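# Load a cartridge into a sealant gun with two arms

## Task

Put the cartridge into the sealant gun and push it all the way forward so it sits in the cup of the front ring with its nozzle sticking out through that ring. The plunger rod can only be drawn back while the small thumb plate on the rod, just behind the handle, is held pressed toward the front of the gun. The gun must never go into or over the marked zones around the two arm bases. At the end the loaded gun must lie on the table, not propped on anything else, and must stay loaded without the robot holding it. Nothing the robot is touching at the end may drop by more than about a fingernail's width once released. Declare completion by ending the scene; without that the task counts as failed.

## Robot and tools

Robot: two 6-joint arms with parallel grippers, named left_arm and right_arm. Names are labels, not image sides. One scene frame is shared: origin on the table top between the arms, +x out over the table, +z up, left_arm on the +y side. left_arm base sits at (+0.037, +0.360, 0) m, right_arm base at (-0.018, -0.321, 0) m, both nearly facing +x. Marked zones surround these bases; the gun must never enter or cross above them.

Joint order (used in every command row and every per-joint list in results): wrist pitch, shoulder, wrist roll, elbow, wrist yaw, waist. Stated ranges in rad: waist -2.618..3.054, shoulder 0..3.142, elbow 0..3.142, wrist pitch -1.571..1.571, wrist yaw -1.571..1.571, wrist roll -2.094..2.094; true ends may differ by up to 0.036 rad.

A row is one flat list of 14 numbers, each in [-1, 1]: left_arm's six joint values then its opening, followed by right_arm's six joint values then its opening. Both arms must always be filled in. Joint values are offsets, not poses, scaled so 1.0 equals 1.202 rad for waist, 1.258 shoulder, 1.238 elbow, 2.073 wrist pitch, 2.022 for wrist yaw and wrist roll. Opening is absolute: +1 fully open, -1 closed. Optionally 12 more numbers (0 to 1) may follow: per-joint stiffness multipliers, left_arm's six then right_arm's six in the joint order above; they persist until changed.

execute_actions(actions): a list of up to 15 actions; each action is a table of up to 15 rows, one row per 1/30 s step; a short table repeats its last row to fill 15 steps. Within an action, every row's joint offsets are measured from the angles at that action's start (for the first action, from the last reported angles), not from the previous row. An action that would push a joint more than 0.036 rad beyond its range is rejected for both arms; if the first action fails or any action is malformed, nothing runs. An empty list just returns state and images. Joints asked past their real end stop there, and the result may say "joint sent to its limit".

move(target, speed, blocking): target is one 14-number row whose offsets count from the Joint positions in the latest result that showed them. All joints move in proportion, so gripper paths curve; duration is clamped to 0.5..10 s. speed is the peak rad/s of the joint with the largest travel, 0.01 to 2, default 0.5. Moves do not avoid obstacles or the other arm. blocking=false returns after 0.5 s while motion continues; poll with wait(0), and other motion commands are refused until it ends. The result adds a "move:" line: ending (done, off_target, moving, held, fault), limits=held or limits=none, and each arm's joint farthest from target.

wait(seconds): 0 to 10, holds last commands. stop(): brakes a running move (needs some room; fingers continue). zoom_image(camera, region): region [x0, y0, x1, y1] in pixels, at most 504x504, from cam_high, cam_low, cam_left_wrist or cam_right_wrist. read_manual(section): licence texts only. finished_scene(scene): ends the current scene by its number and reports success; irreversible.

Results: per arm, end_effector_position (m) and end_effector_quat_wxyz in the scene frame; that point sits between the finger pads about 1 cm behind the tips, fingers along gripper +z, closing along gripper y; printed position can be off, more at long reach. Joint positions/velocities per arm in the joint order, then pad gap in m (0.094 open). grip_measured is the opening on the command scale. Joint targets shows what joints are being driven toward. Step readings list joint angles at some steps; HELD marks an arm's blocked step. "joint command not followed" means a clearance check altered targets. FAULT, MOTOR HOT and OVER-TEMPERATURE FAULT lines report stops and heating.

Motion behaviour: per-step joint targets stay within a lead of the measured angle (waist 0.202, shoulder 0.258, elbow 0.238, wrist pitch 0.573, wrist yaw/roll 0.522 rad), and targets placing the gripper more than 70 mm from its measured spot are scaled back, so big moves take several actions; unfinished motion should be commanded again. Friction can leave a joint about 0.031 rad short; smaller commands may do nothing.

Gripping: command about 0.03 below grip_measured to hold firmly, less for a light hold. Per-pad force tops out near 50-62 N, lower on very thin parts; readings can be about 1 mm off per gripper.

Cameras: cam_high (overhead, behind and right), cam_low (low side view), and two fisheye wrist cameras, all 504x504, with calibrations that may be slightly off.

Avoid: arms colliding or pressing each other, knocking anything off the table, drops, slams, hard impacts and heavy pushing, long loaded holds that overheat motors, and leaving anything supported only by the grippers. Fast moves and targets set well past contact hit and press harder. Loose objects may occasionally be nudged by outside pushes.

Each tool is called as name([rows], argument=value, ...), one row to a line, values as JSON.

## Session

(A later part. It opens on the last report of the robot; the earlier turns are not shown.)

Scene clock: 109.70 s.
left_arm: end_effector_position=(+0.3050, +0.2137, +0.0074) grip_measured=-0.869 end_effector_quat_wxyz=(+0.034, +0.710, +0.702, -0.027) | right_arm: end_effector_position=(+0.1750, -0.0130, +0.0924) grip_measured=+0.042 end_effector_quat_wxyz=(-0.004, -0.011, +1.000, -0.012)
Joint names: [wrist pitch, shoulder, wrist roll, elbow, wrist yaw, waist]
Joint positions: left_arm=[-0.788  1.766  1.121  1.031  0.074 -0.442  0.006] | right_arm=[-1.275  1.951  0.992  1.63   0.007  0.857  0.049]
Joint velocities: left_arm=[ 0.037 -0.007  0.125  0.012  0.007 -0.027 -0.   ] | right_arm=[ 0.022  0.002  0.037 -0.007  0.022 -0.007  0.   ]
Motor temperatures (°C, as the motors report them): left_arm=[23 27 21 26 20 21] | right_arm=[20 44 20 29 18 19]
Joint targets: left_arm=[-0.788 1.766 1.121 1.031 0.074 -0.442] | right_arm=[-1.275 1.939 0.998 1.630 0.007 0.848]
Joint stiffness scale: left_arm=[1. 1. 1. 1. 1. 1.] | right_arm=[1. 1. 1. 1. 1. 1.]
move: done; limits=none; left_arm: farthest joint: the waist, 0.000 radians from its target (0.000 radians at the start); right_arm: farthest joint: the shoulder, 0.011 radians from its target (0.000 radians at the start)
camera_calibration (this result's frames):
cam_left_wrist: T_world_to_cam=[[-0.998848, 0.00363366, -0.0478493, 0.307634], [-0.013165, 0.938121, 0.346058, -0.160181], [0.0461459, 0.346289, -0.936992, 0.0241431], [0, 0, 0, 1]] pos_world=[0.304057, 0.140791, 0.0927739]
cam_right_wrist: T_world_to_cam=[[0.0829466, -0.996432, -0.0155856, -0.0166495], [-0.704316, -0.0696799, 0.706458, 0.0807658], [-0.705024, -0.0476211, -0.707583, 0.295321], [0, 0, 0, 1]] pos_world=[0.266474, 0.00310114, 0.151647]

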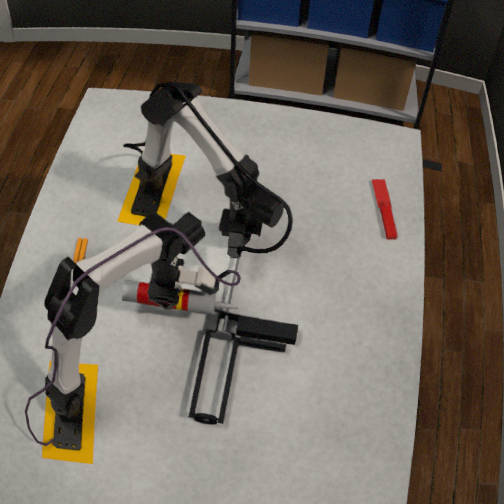

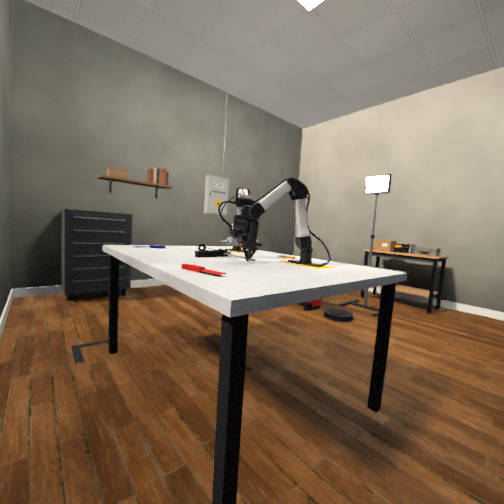

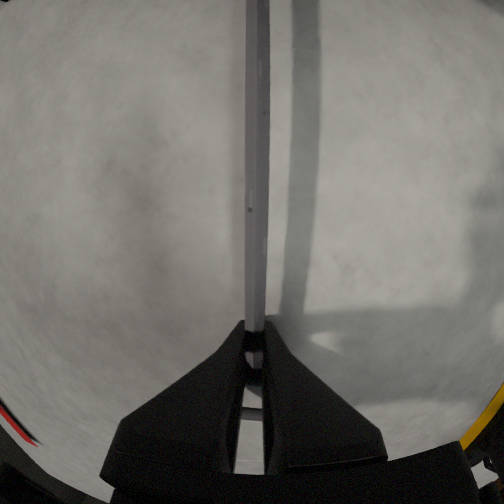

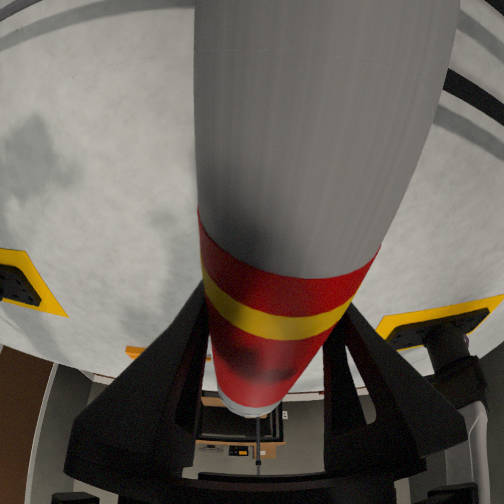

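move(target=[0,0,0,0,0,0,-0.92, 0.083,-0.056,0.545,-0.037,-0.116,-0.418,0], speed=0.6)

zoom_image(camera="cam_high", region=[130, 280, 300, 450])

Scene clock: 112.83 s.
left_arm: end_effector_position=(+0.3050, +0.2137, +0.0074) grip_measured=-0.869 end_effector_quat_wxyz=(+0.034, +0.710, +0.702, -0.027) | right_arm: end_effector_position=(+0.3019, -0.1010, +0.0956) grip_measured=+0.042 end_effector_quat_wxyz=(-0.080, +0.699, +0.706, +0.075)
Joint names: [wrist pitch, shoulder, wrist roll, elbow, wrist yaw, waist]
Joint positions: left_arm=[-0.788  1.766  1.121  1.031  0.074 -0.442  0.006] | right_arm=[-1.13   1.922  2.087  1.584 -0.196  0.359  0.049]
Joint velocities: left_arm=[ 0.022 -0.007 -0.037 -0.012 -0.081 -0.012  0.   ] | right_arm=[ 0.007 -0.007 -0.037  0.002  0.037  0.002 -0.001]
Motor temperatures (°C, as the motors report them): left_arm=[23 27 21 26 20 21] | right_arm=[20 44 20 29 18 19]
Joint targets: left_arm=[-0.788 1.766 1.121 1.031 0.074 -0.442] | right_arm=[-1.102 1.881 2.094 1.584 -0.228 0.355]
Joint stiffness scale: left_arm=[1. 1. 1. 1. 1. 1.] | right_arm=[1. 1. 1. 1. 1. 1.]
move: off_target (right_arm); limits=none; left_arm: farthest joint: the waist, 0.000 radians from its target (0.000 radians at the start); right_arm: farthest joint: the shoulder, 0.041 radians from its target (0.070 radians at the start)
camera_calibration (this result's frames):
cam_left_wrist: T_world_to_cam=[[-0.998848, 0.00363366, -0.0478493, 0.307634], [-0.013165, 0.938121, 0.346058, -0.160181], [0.0461459, 0.346289, -0.936992, 0.0241431], [0, 0, 0, 1]] pos_world=[0.304057, 0.140791, 0.0927739]
cam_right_wrist: T_world_to_cam=[[-0.99707, -0.0610913, -0.0460403, 0.30869], [-0.0718135, 0.540144, 0.838503, 0.0198251], [-0.0263569, 0.839352, -0.542948, 0.251782], [0, 0, 0, 1]] pos_world=[0.315845, -0.203184, 0.134293]

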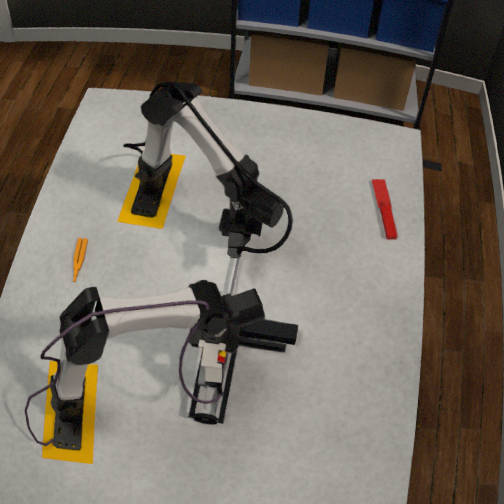

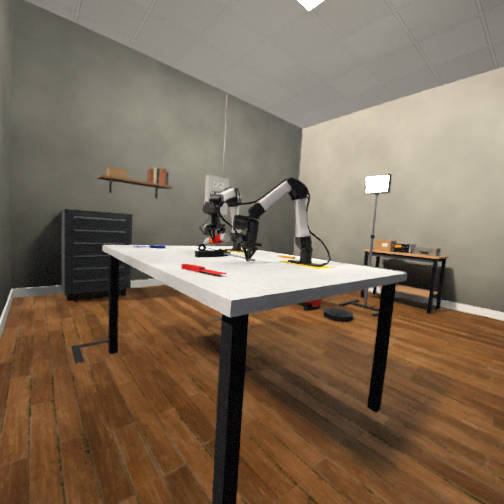

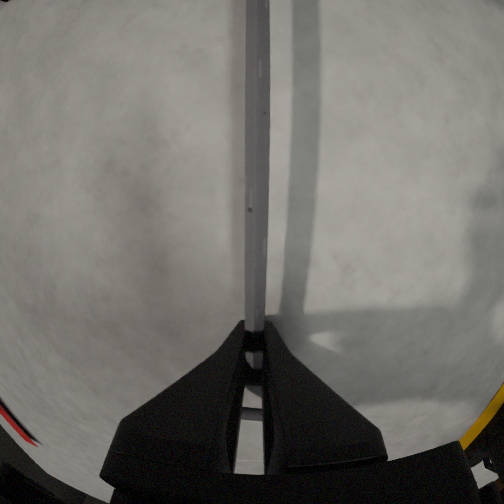

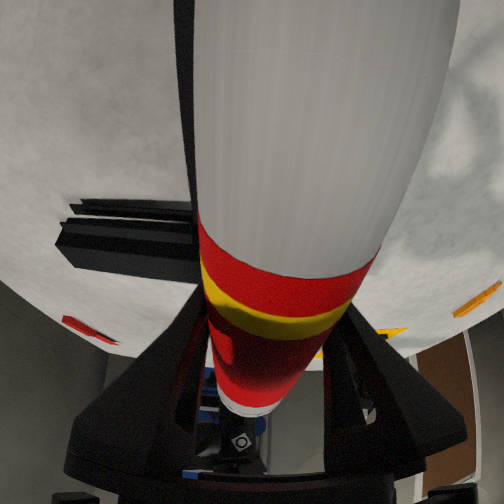

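Region (130, 280, 300, 450) of cam_high's 504x504 image, scaled by 2.965, with more detail than that image has.

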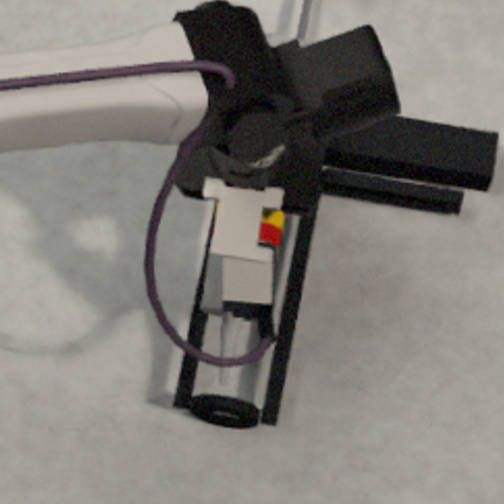

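move(target=[0,0,0,0,0,0,-0.92, 0.06,-0.005,0,-0.07,-0.016,0.022,0], speed=0.08)

zoom_image(camera="cam_high", region=[150, 330, 270, 450])

zoom_image(camera="cam_low", region=[180, 220, 250, 265])

Scene clock: 115.47 s.
left_arm: end_effector_position=(+0.3050, +0.2137, +0.0074) grip_measured=-0.869 end_effector_quat_wxyz=(+0.034, +0.710, +0.702, -0.027) | right_arm: end_effector_position=(+0.2970, -0.0965, +0.0694) grip_measured=+0.042 end_effector_quat_wxyz=(-0.082, +0.694, +0.712, +0.073)
Joint names: [wrist pitch, shoulder, wrist roll, elbow, wrist yaw, waist]
Joint positions: left_arm=[-0.788  1.766  1.121  1.031  0.074 -0.442  0.006] | right_arm=[-1.034  1.934  2.088  1.496 -0.196  0.375  0.049]
Joint velocities: left_arm=[ 0.007 -0.002  0.007 -0.027  0.007  0.002  0.001] | right_arm=[ 0.037 -0.002 -0.022  0.017 -0.007 -0.012  0.   ]
Motor temperatures (°C, as the motors report them): left_arm=[23 27 21 26 20 21] | right_arm=[20 44 20 29 18 19]
Joint targets: left_arm=[-0.788 1.766 1.121 1.031 0.074 -0.442] | right_arm=[-1.006 1.915 2.087 1.497 -0.228 0.385]
Joint stiffness scale: left_arm=[1. 1. 1. 1. 1. 1.] | right_arm=[1. 1. 1. 1. 1. 1.]
move: off_target (right_arm); limits=none; left_arm: farthest joint: the waist, 0.000 radians from its target (0.000 radians at the start); right_arm: farthest joint: the wrist yaw, 0.032 radians from its target (0.033 radians at the start)
camera_calibration (this result's frames):
cam_left_wrist: T_world_to_cam=[[-0.998848, 0.00363366, -0.0478493, 0.307634], [-0.013165, 0.938121, 0.346058, -0.160181], [0.0461459, 0.346289, -0.936992, 0.0241431], [0, 0, 0, 1]] pos_world=[0.304057, 0.140791, 0.0927739]
cam_right_wrist: T_world_to_cam=[[-0.996135, -0.0767977, -0.0426263, 0.300764], [-0.077502, 0.540144, 0.837997, 0.0406626], [-0.0413319, 0.838061, -0.544008, 0.23808], [0, 0, 0, 1]] pos_world=[0.312593, -0.198391, 0.108263]

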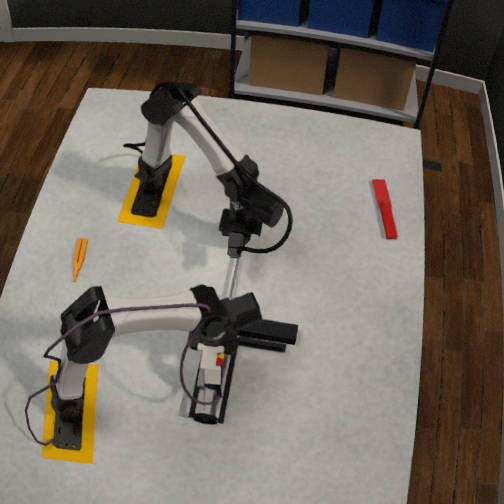

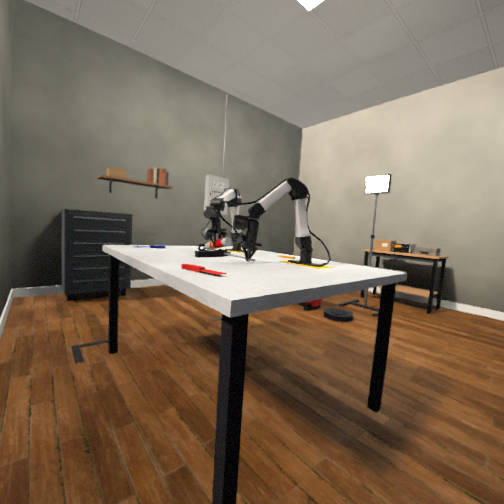

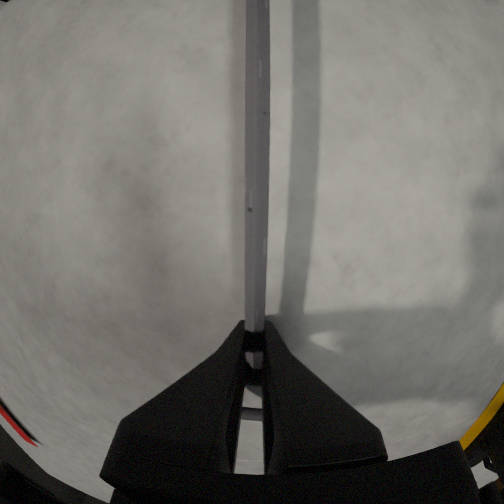

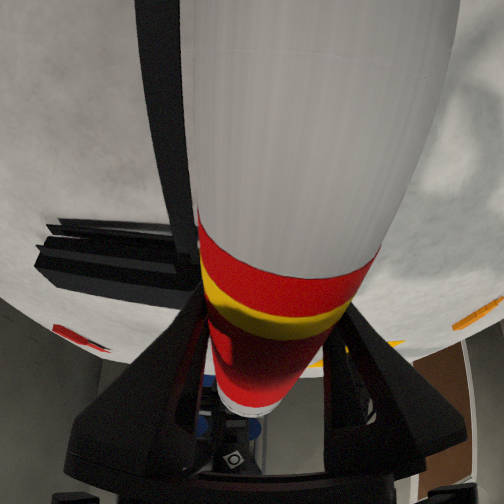

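Region (150, 330, 270, 450) of cam_high's 504x504 image, scaled by 4.200, with more detail than that image has.

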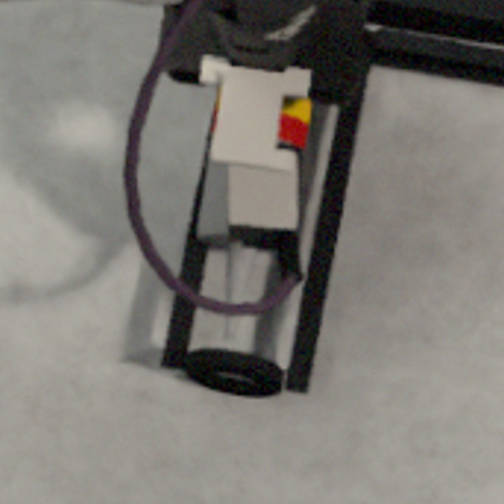

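Region (180, 220, 250, 265) of cam_low's 504x504 image, scaled by 7.200, with more detail than that image has; it fills the top 324 rows of this view, and the rest is white.

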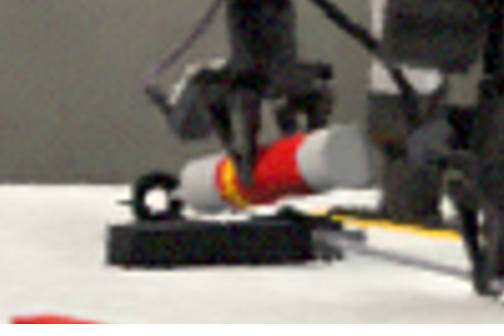

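move(target=[0,0,0,0,0,0,-0.92, 0.008,0.004,0.004,0.047,-0.016,-0.045,0], speed=0.05)

zoom_image(camera="cam_high", region=[150, 330, 270, 450])

zoom_image(camera="cam_low", region=[180, 220, 250, 265])

Scene clock: 117.67 s.
left_arm: end_effector_position=(+0.3050, +0.2137, +0.0074) grip_measured=-0.869 end_effector_quat_wxyz=(+0.034, +0.710, +0.702, -0.027) | right_arm: end_effector_position=(+0.3114, -0.1085, +0.0690) grip_measured=+0.042 end_effector_quat_wxyz=(-0.079, +0.710, +0.695, +0.076)
Joint names: [wrist pitch, shoulder, wrist roll, elbow, wrist yaw, waist]
Joint positions: left_arm=[-0.788  1.766  1.121  1.031  0.074 -0.442  0.006] | right_arm=[-1.035  1.951  2.09   1.518 -0.196  0.33   0.049]
Joint velocities: left_arm=[-0.007  0.002  0.007 -0.022  0.007 -0.007 -0.   ] | right_arm=[ 0.037 -0.022 -0.022 -0.002 -0.095 -0.012 -0.   ]
Motor temperatures (°C, as the motors report them): left_arm=[23 28 21 26 20 21] | right_arm=[20 44 20 29 18 19]
Joint targets: left_arm=[-0.788 1.766 1.121 1.031 0.074 -0.442] | right_arm=[-1.017 1.939 2.096 1.554 -0.228 0.321]
Joint stiffness scale: left_arm=[1. 1. 1. 1. 1. 1.] | right_arm=[1. 1. 1. 1. 1. 1.]
move: off_target (right_arm); limits=none; left_arm: farthest joint: the waist, 0.000 radians from its target (0.000 radians at the start); right_arm: farthest joint: the elbow, 0.036 radians from its target (0.058 radians at the start)
camera_calibration (this result's frames):
cam_left_wrist: T_world_to_cam=[[-0.998848, 0.00363366, -0.0478493, 0.307634], [-0.013165, 0.938121, 0.346058, -0.160181], [0.0461459, 0.346289, -0.936992, 0.0241431], [0, 0, 0, 1]] pos_world=[0.304057, 0.140791, 0.0927739]
cam_right_wrist: T_world_to_cam=[[-0.998517, -0.029942, -0.0454565, 0.320256], [-0.0544298, 0.542126, 0.838533, 0.0416212], [-0.000464233, 0.839764, -0.542952, 0.235868], [0, 0, 0, 1]] pos_world=[0.322156, -0.211048, 0.107722]

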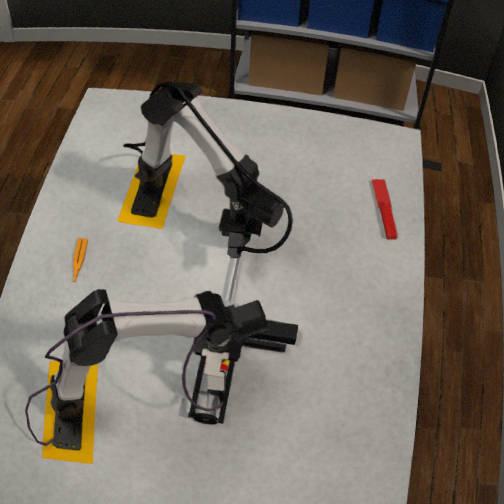

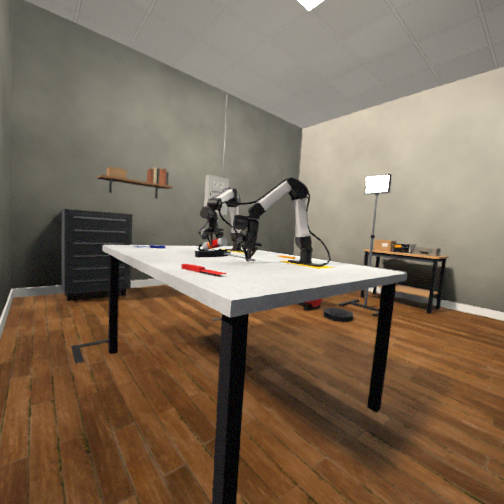

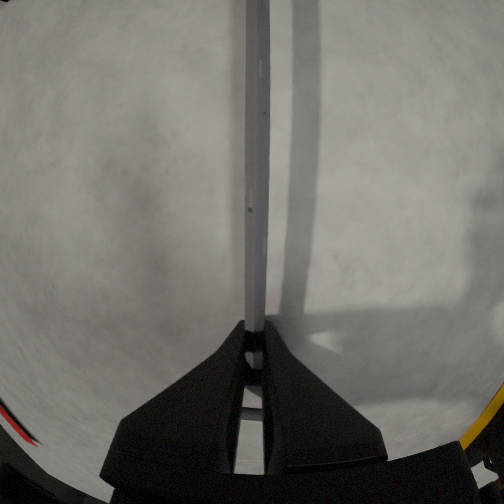

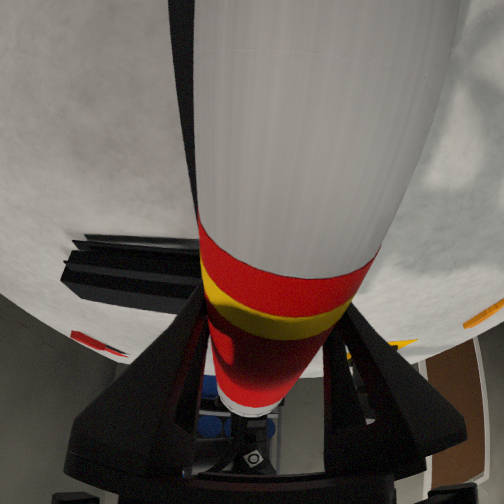

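Region (150, 330, 270, 450) of cam_high's 504x504 image, scaled by 4.200, with more detail than that image has.

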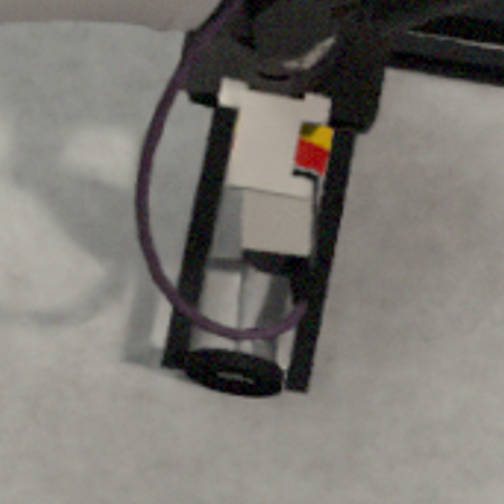

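Region (180, 220, 250, 265) of cam_low's 504x504 image, scaled by 7.200, with more detail than that image has; it fills the top 324 rows of this view, and the rest is white.

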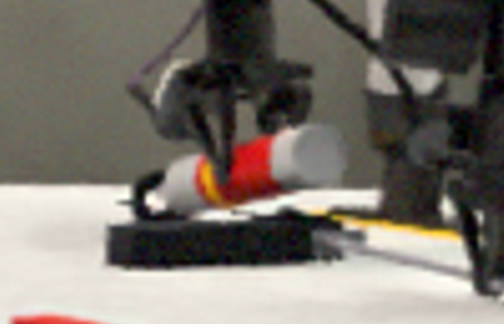

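move(target=[0,0,0,0,0,0,-0.92, 0.024,-0.077,-0.037,-0.076,-0.018,-0.065,0], speed=0.05)

zoom_image(camera="cam_high", region=[150, 330, 270, 450])

zoom_image(camera="cam_low", region=[180, 220, 250, 265])

Scene clock: 120.43 s.
left_arm: end_effector_position=(+0.3050, +0.2137, +0.0074) grip_measured=-0.869 end_effector_quat_wxyz=(+0.034, +0.710, +0.702, -0.027) | right_arm: end_effector_position=(+0.3076, -0.1379, +0.0645) grip_measured=+0.042 end_effector_quat_wxyz=(-0.079, +0.710, +0.695, +0.077)
Joint names: [wrist pitch, shoulder, wrist roll, elbow, wrist yaw, waist]
Joint positions: left_arm=[-0.788  1.766  1.121  1.031  0.074 -0.442  0.006] | right_arm=[-1.008  1.895  2.02   1.424 -0.202  0.262  0.049]
Joint velocities: left_arm=[ 0.007 -0.012 -0.037 -0.012  0.022  0.002  0.   ] | right_arm=[ 0.051 -0.007  0.022  0.002  0.022 -0.002 -0.001]
Motor temperatures (°C, as the motors report them): left_arm=[23 28 21 26 20 21] | right_arm=[20 44 20 29 18 19]
Joint targets: left_arm=[-0.788 1.766 1.121 1.031 0.074 -0.442] | right_arm=[-0.985 1.854 2.015 1.424 -0.232 0.252]
Joint stiffness scale: left_arm=[1. 1. 1. 1. 1. 1.] | right_arm=[1. 1. 1. 1. 1. 1.]
move: off_target (right_arm); limits=none; left_arm: farthest joint: the waist, 0.000 radians from its target (0.000 radians at the start); right_arm: farthest joint: the shoulder, 0.041 radians from its target (0.097 radians at the start)
camera_calibration (this result's frames):
cam_left_wrist: T_world_to_cam=[[-0.998848, 0.00363366, -0.0478493, 0.307634], [-0.013165, 0.938121, 0.346058, -0.160181], [0.0461459, 0.346289, -0.936992, 0.0241431], [0, 0, 0, 1]] pos_world=[0.304057, 0.140791, 0.0927739]
cam_right_wrist: T_world_to_cam=[[-0.998412, -0.0303856, -0.0474451, 0.315374], [-0.0563408, 0.541088, 0.839076, 0.0614848], [0.000176153, 0.840417, -0.541941, 0.257931], [0, 0, 0, 1]] pos_world=[0.318292, -0.240456, 0.103156]

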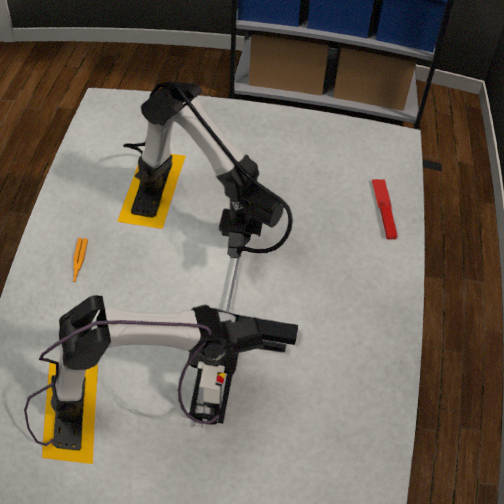

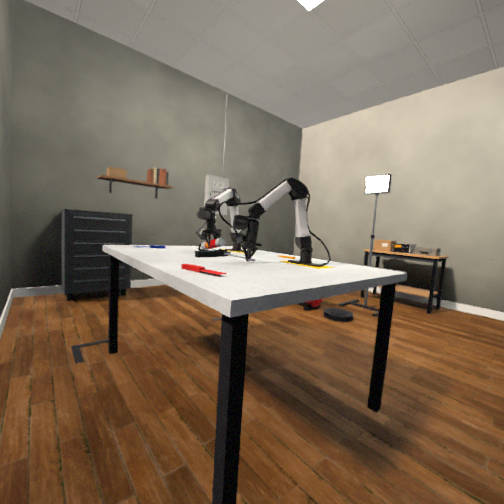

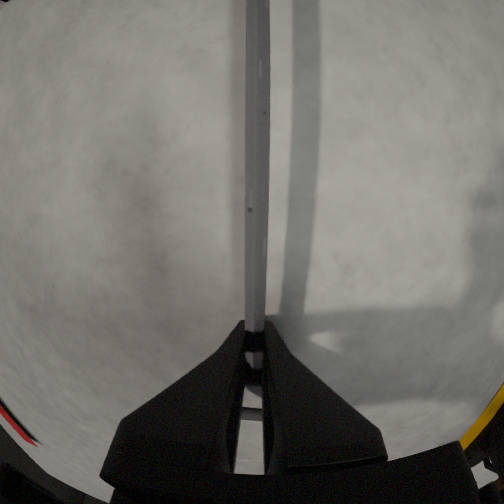

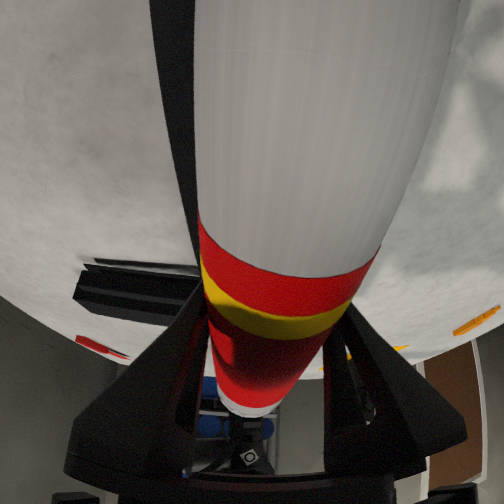

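Region (150, 330, 270, 450) of cam_high's 504x504 image, scaled by 4.200, with more detail than that image has.

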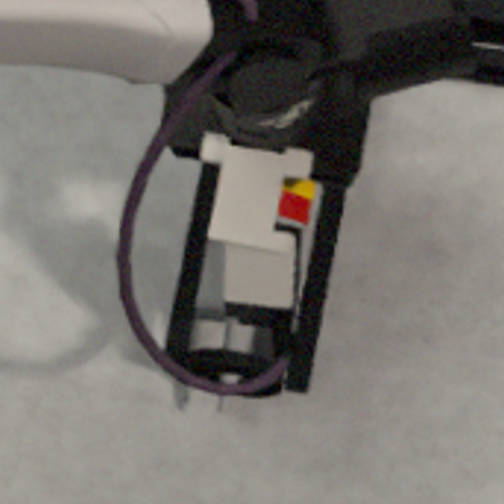

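Region (180, 220, 250, 265) of cam_low's 504x504 image, scaled by 7.200, with more detail than that image has; it fills the top 324 rows of this view, and the rest is white.

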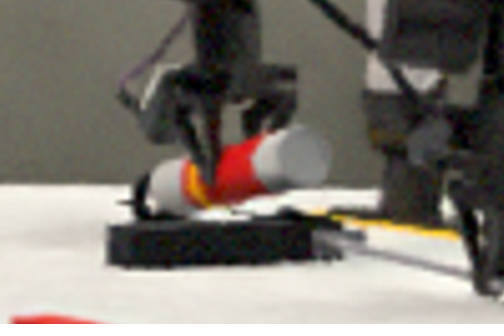

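move(target=[0,0,0,0,0,0,-0.92, 0.02,-0.048,-0.036,-0.041,-0.018,-0.064,0], speed=0.05)

zoom_image(camera="cam_high", region=[150, 330, 270, 450])

zoom_image(camera="cam_low", region=[180, 220, 250, 265])

Scene clock: 122.90 s.
left_arm: end_effector_position=(+0.3050, +0.2137, +0.0074) grip_measured=-0.869 end_effector_quat_wxyz=(+0.034, +0.710, +0.702, -0.027) | right_arm: end_effector_position=(+0.3087, -0.1575, +0.0603) grip_measured=+0.042 end_effector_quat_wxyz=(-0.086, +0.709, +0.695, +0.084)
Joint names: [wrist pitch, shoulder, wrist roll, elbow, wrist yaw, waist]
Joint positions: left_arm=[-0.788  1.766  1.121  1.031  0.074 -0.442  0.006] | right_arm=[-0.986  1.874  1.958  1.375 -0.226  0.201  0.049]
Joint velocities: left_arm=[ 0.022 -0.017 -0.007 -0.012 -0.022 -0.012 -0.001] | right_arm=[ 0.022 -0.007 -0.022 -0.007 -0.066  0.012  0.001]
Motor temperatures (°C, as the motors report them): left_arm=[23 28 21 26 20 21] | right_arm=[20 44 20 29 18 19]
Joint targets: left_arm=[-0.788 1.766 1.121 1.031 0.074 -0.442] | right_arm=[-0.966 1.835 1.947 1.373 -0.239 0.185]
Joint stiffness scale: left_arm=[1. 1. 1. 1. 1. 1.] | right_arm=[1. 1. 1. 1. 1. 1.]
move: off_target (right_arm); limits=none; left_arm: farthest joint: the waist, 0.000 radians from its target (0.000 radians at the start); right_arm: farthest joint: the shoulder, 0.039 radians from its target (0.061 radians at the start)
camera_calibration (this result's frames):
cam_left_wrist: T_world_to_cam=[[-0.998851, 0.00325393, -0.047816, 0.307716], [-0.0135099, 0.938117, 0.346055, -0.160075], [0.0459831, 0.346303, -0.936995, 0.0241898], [0, 0, 0, 1]] pos_world=[0.304088, 0.140791, 0.0927742]
cam_right_wrist: T_world_to_cam=[[-0.998374, -0.0310192, -0.0478322, 0.315573], [-0.0569957, 0.524515, 0.849491, 0.0726824], [-0.00126184, 0.850836, -0.52543, 0.273248], [0, 0, 0, 1]] pos_world=[0.319547, -0.260824, 0.0969243]

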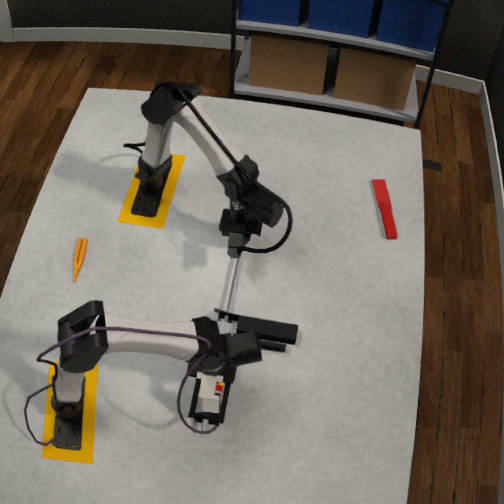

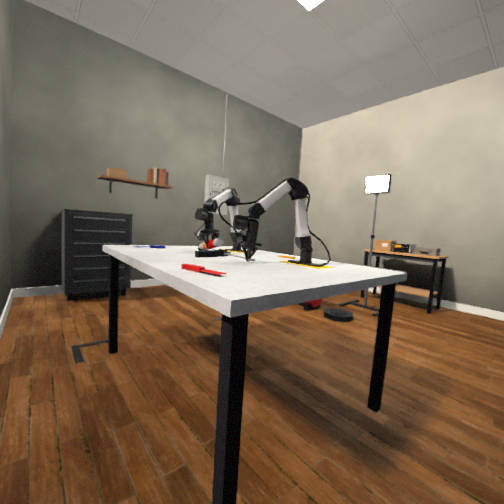

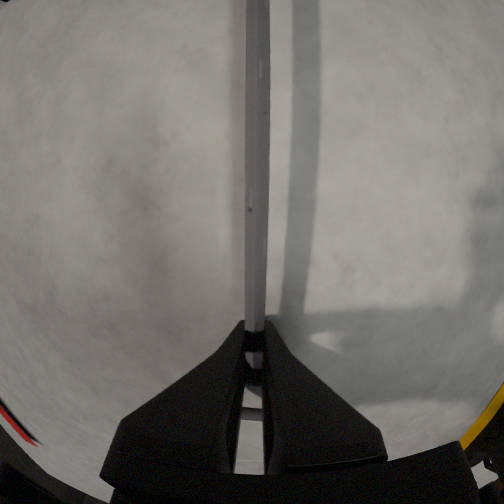

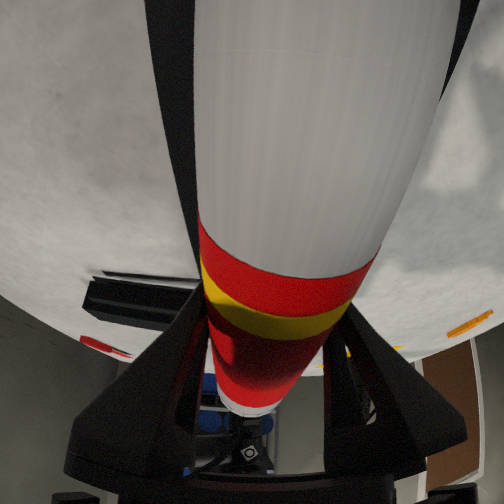

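Region (150, 330, 270, 450) of cam_high's 504x504 image, scaled by 4.200, with more detail than that image has.

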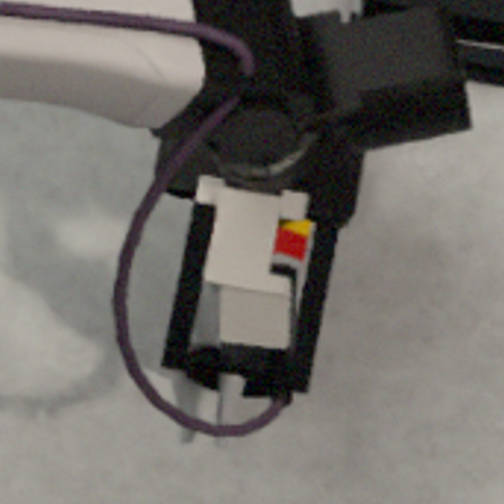

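Region (180, 220, 250, 265) of cam_low's 504x504 image, scaled by 7.200, with more detail than that image has; it fills the top 324 rows of this view, and the rest is white.

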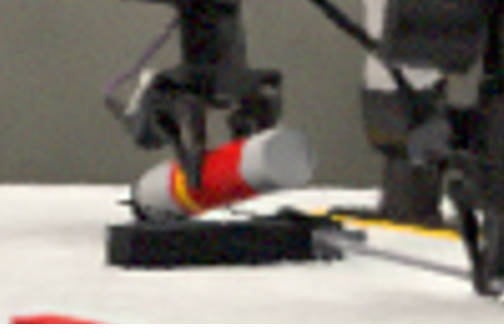

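move(target=[0,0,0,0,0,0,-0.92, -0.004,0.02,0.027,0.005,0.063,0.046,0], speed=0.06)

zoom_image(camera="cam_low", region=[180, 220, 250, 265])

Scene clock: 125.73 s.
left_arm: end_effector_position=(+0.3050, +0.2137, +0.0074) grip_measured=-0.869 end_effector_quat_wxyz=(+0.034, +0.710, +0.702, -0.027) | right_arm: end_effector_position=(+0.3062, -0.1571, +0.0514) grip_measured=+0.042 end_effector_quat_wxyz=(-0.051, +0.712, +0.698, +0.056)
Joint names: [wrist pitch, shoulder, wrist roll, elbow, wrist yaw, waist]
Joint positions: left_arm=[-0.788  1.766  1.121  1.031  0.074 -0.442  0.006] | right_arm=[-0.986  1.892  1.997  1.375 -0.137  0.246  0.049]
Joint velocities: left_arm=[-0.007 -0.012 -0.007  0.022 -0.022  0.012 -0.   ] | right_arm=[ 0.022 -0.007  0.051 -0.002 -0.007  0.012 -0.   ]
Motor temperatures (°C, as the motors report them): left_arm=[23 28 21 26 20 21] | right_arm=[20 44 20 29 18 19]
Joint targets: left_arm=[-0.788 1.766 1.121 1.031 0.074 -0.442] | right_arm=[-0.995 1.899 2.012 1.381 -0.099 0.256]
Joint stiffness scale: left_arm=[1. 1. 1. 1. 1. 1.] | right_arm=[1. 1. 1. 1. 1. 1.]
move: off_target (right_arm); limits=none; left_arm: farthest joint: the waist, 0.000 radians from its target (0.000 radians at the start); right_arm: farthest joint: the wrist yaw, 0.038 radians from its target (0.127 radians at the start)
camera_calibration (this result's frames):
cam_left_wrist: T_world_to_cam=[[-0.998851, 0.00325393, -0.047816, 0.307716], [-0.0135099, 0.938117, 0.346055, -0.160075], [0.0459831, 0.346303, -0.936995, 0.0241898], [0, 0, 0, 1]] pos_world=[0.304088, 0.140791, 0.0927742]
cam_right_wrist: T_world_to_cam=[[-0.997925, -0.035159, -0.0539463, 0.312254], [-0.0642572, 0.597961, 0.798945, 0.0962738], [0.00416769, 0.800753, -0.59898, 0.262504], [0, 0, 0, 1]] pos_world=[0.316698, -0.256791, 0.0971621]

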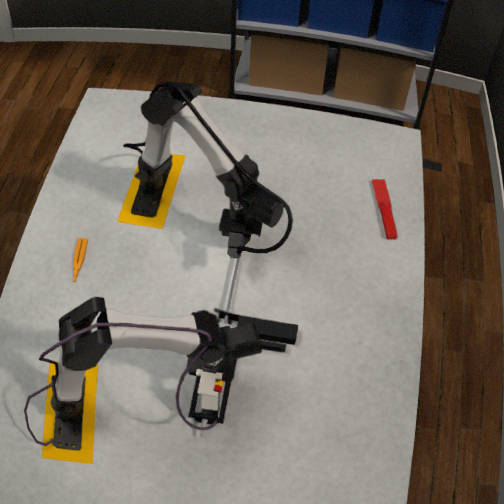

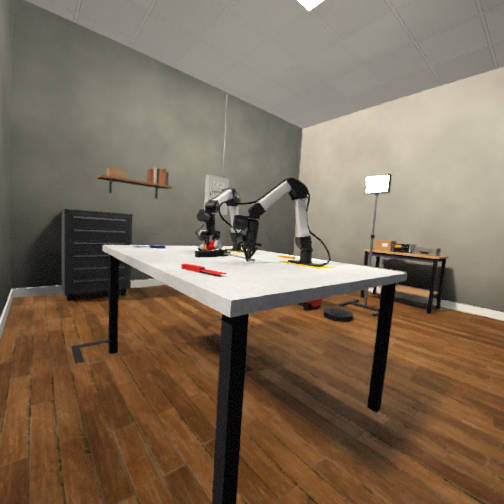

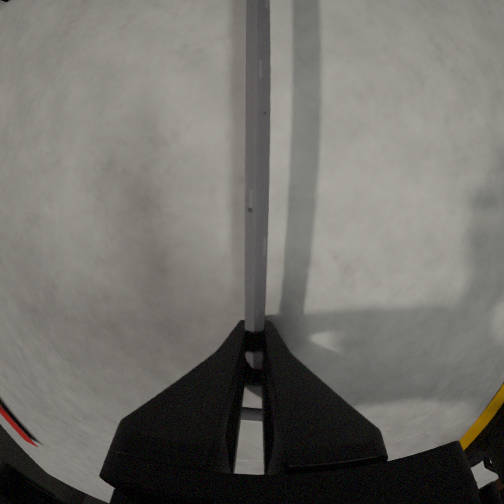

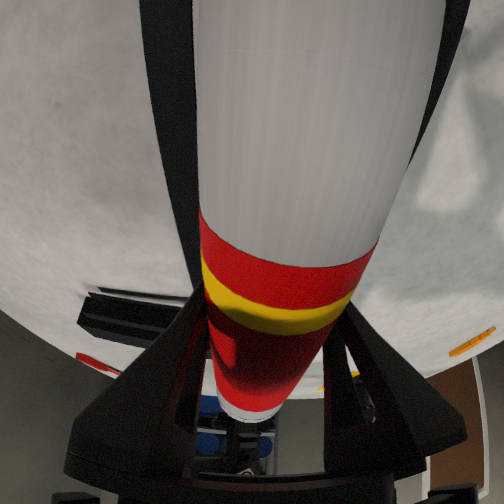

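Region (180, 220, 250, 265) of cam_low's 504x504 image, scaled by 7.200, with more detail than that image has; it fills the top 324 rows of this view, and the rest is white.

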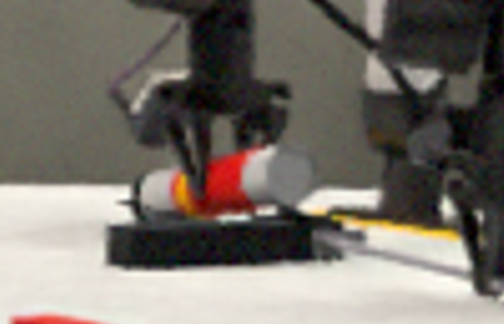

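move(target=[0,0,0,0,0,0,-0.92, 0.0,0.02,-0.012,-0.015,0.02,-0.045,0], speed=0.04)

zoom_image(camera="cam_low", region=[180, 220, 250, 265])

Scene clock: 128.07 s.
left_arm: end_effector_position=(+0.3047, +0.2117, +0.0076) grip_measured=-0.869 end_effector_quat_wxyz=(+0.037, +0.710, +0.703, -0.031) | right_arm: end_effector_position=(+0.3109, -0.1684, +0.0387) grip_measured=+0.042 end_effector_quat_wxyz=(-0.060, +0.719, +0.691, +0.049)
Joint names: [wrist pitch, shoulder, wrist roll, elbow, wrist yaw, waist]
Joint positions: left_arm=[-0.785  1.766  1.118  1.031  0.083 -0.443  0.006] | right_arm=[-0.97   1.924  1.977  1.367 -0.149  0.206  0.049]
Joint velocities: left_arm=[-0.022 -0.002 -0.022  0.007  0.022 -0.017  0.   ] | right_arm=[ 0.037 -0.007 -0.007  0.002  0.037 -0.012 -0.001]
Motor temperatures (°C, as the motors report them): left_arm=[23 28 21 26 20 21] | right_arm=[20 44 20 29 18 19]
Joint targets: left_arm=[-0.788 1.766 1.121 1.031 0.074 -0.442] | right_arm=[-0.986 1.917 1.973 1.356 -0.097 0.192]
Joint stiffness scale: left_arm=[1. 1. 1. 1. 1. 1.] | right_arm=[1. 1. 1. 1. 1. 1.]
move: off_target (right_arm); limits=none; left_arm: farthest joint: the wrist yaw, 0.009 radians from its target (0.000 radians at the start); right_arm: farthest joint: the wrist yaw, 0.053 radians from its target (0.040 radians at the start)
camera_calibration (this result's frames):
cam_left_wrist: T_world_to_cam=[[-0.998943, 0.00174287, -0.0459298, 0.30778], [-0.0138637, 0.941315, 0.337246, -0.158759], [0.0438222, 0.337526, -0.940296, 0.0275827], [0, 0, 0, 1]] pos_world=[0.304045, 0.139596, 0.0936131]
cam_right_wrist: T_world_to_cam=[[-0.999427, -0.016084, -0.0297915, 0.318626], [-0.0335016, 0.596825, 0.801672, 0.10363], [0.00488617, 0.802211, -0.597021, 0.263832], [0, 0, 0, 1]] pos_world=[0.320626, -0.268373, 0.0839281]

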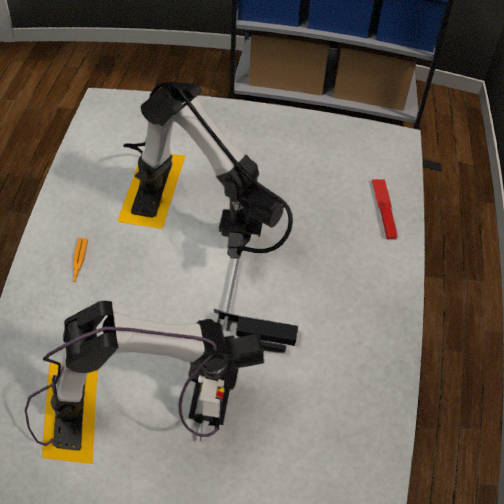

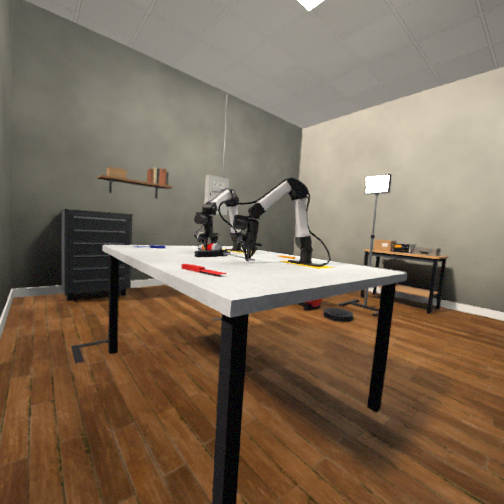

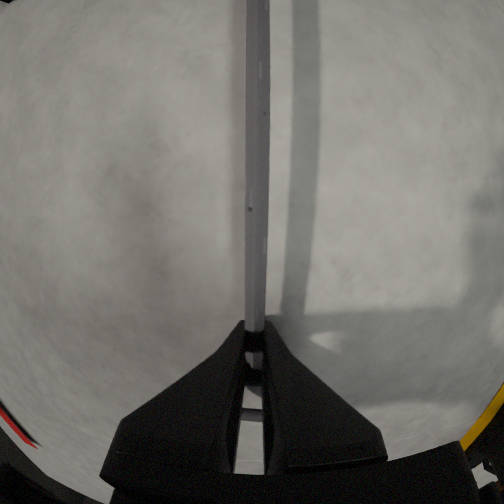

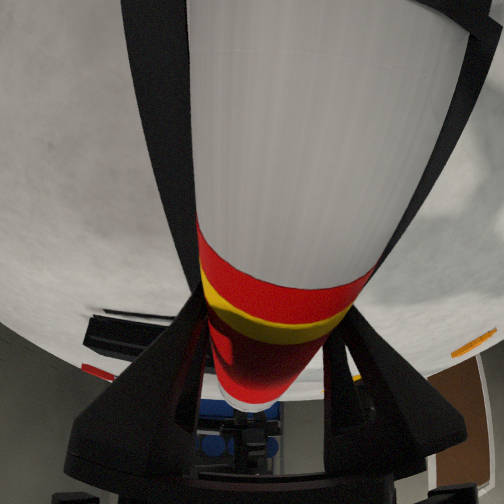

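Region (180, 220, 250, 265) of cam_low's 504x504 image, scaled by 7.200, with more detail than that image has; it fills the top 324 rows of this view, and the rest is white.

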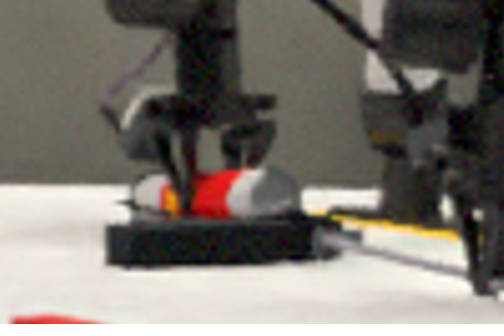

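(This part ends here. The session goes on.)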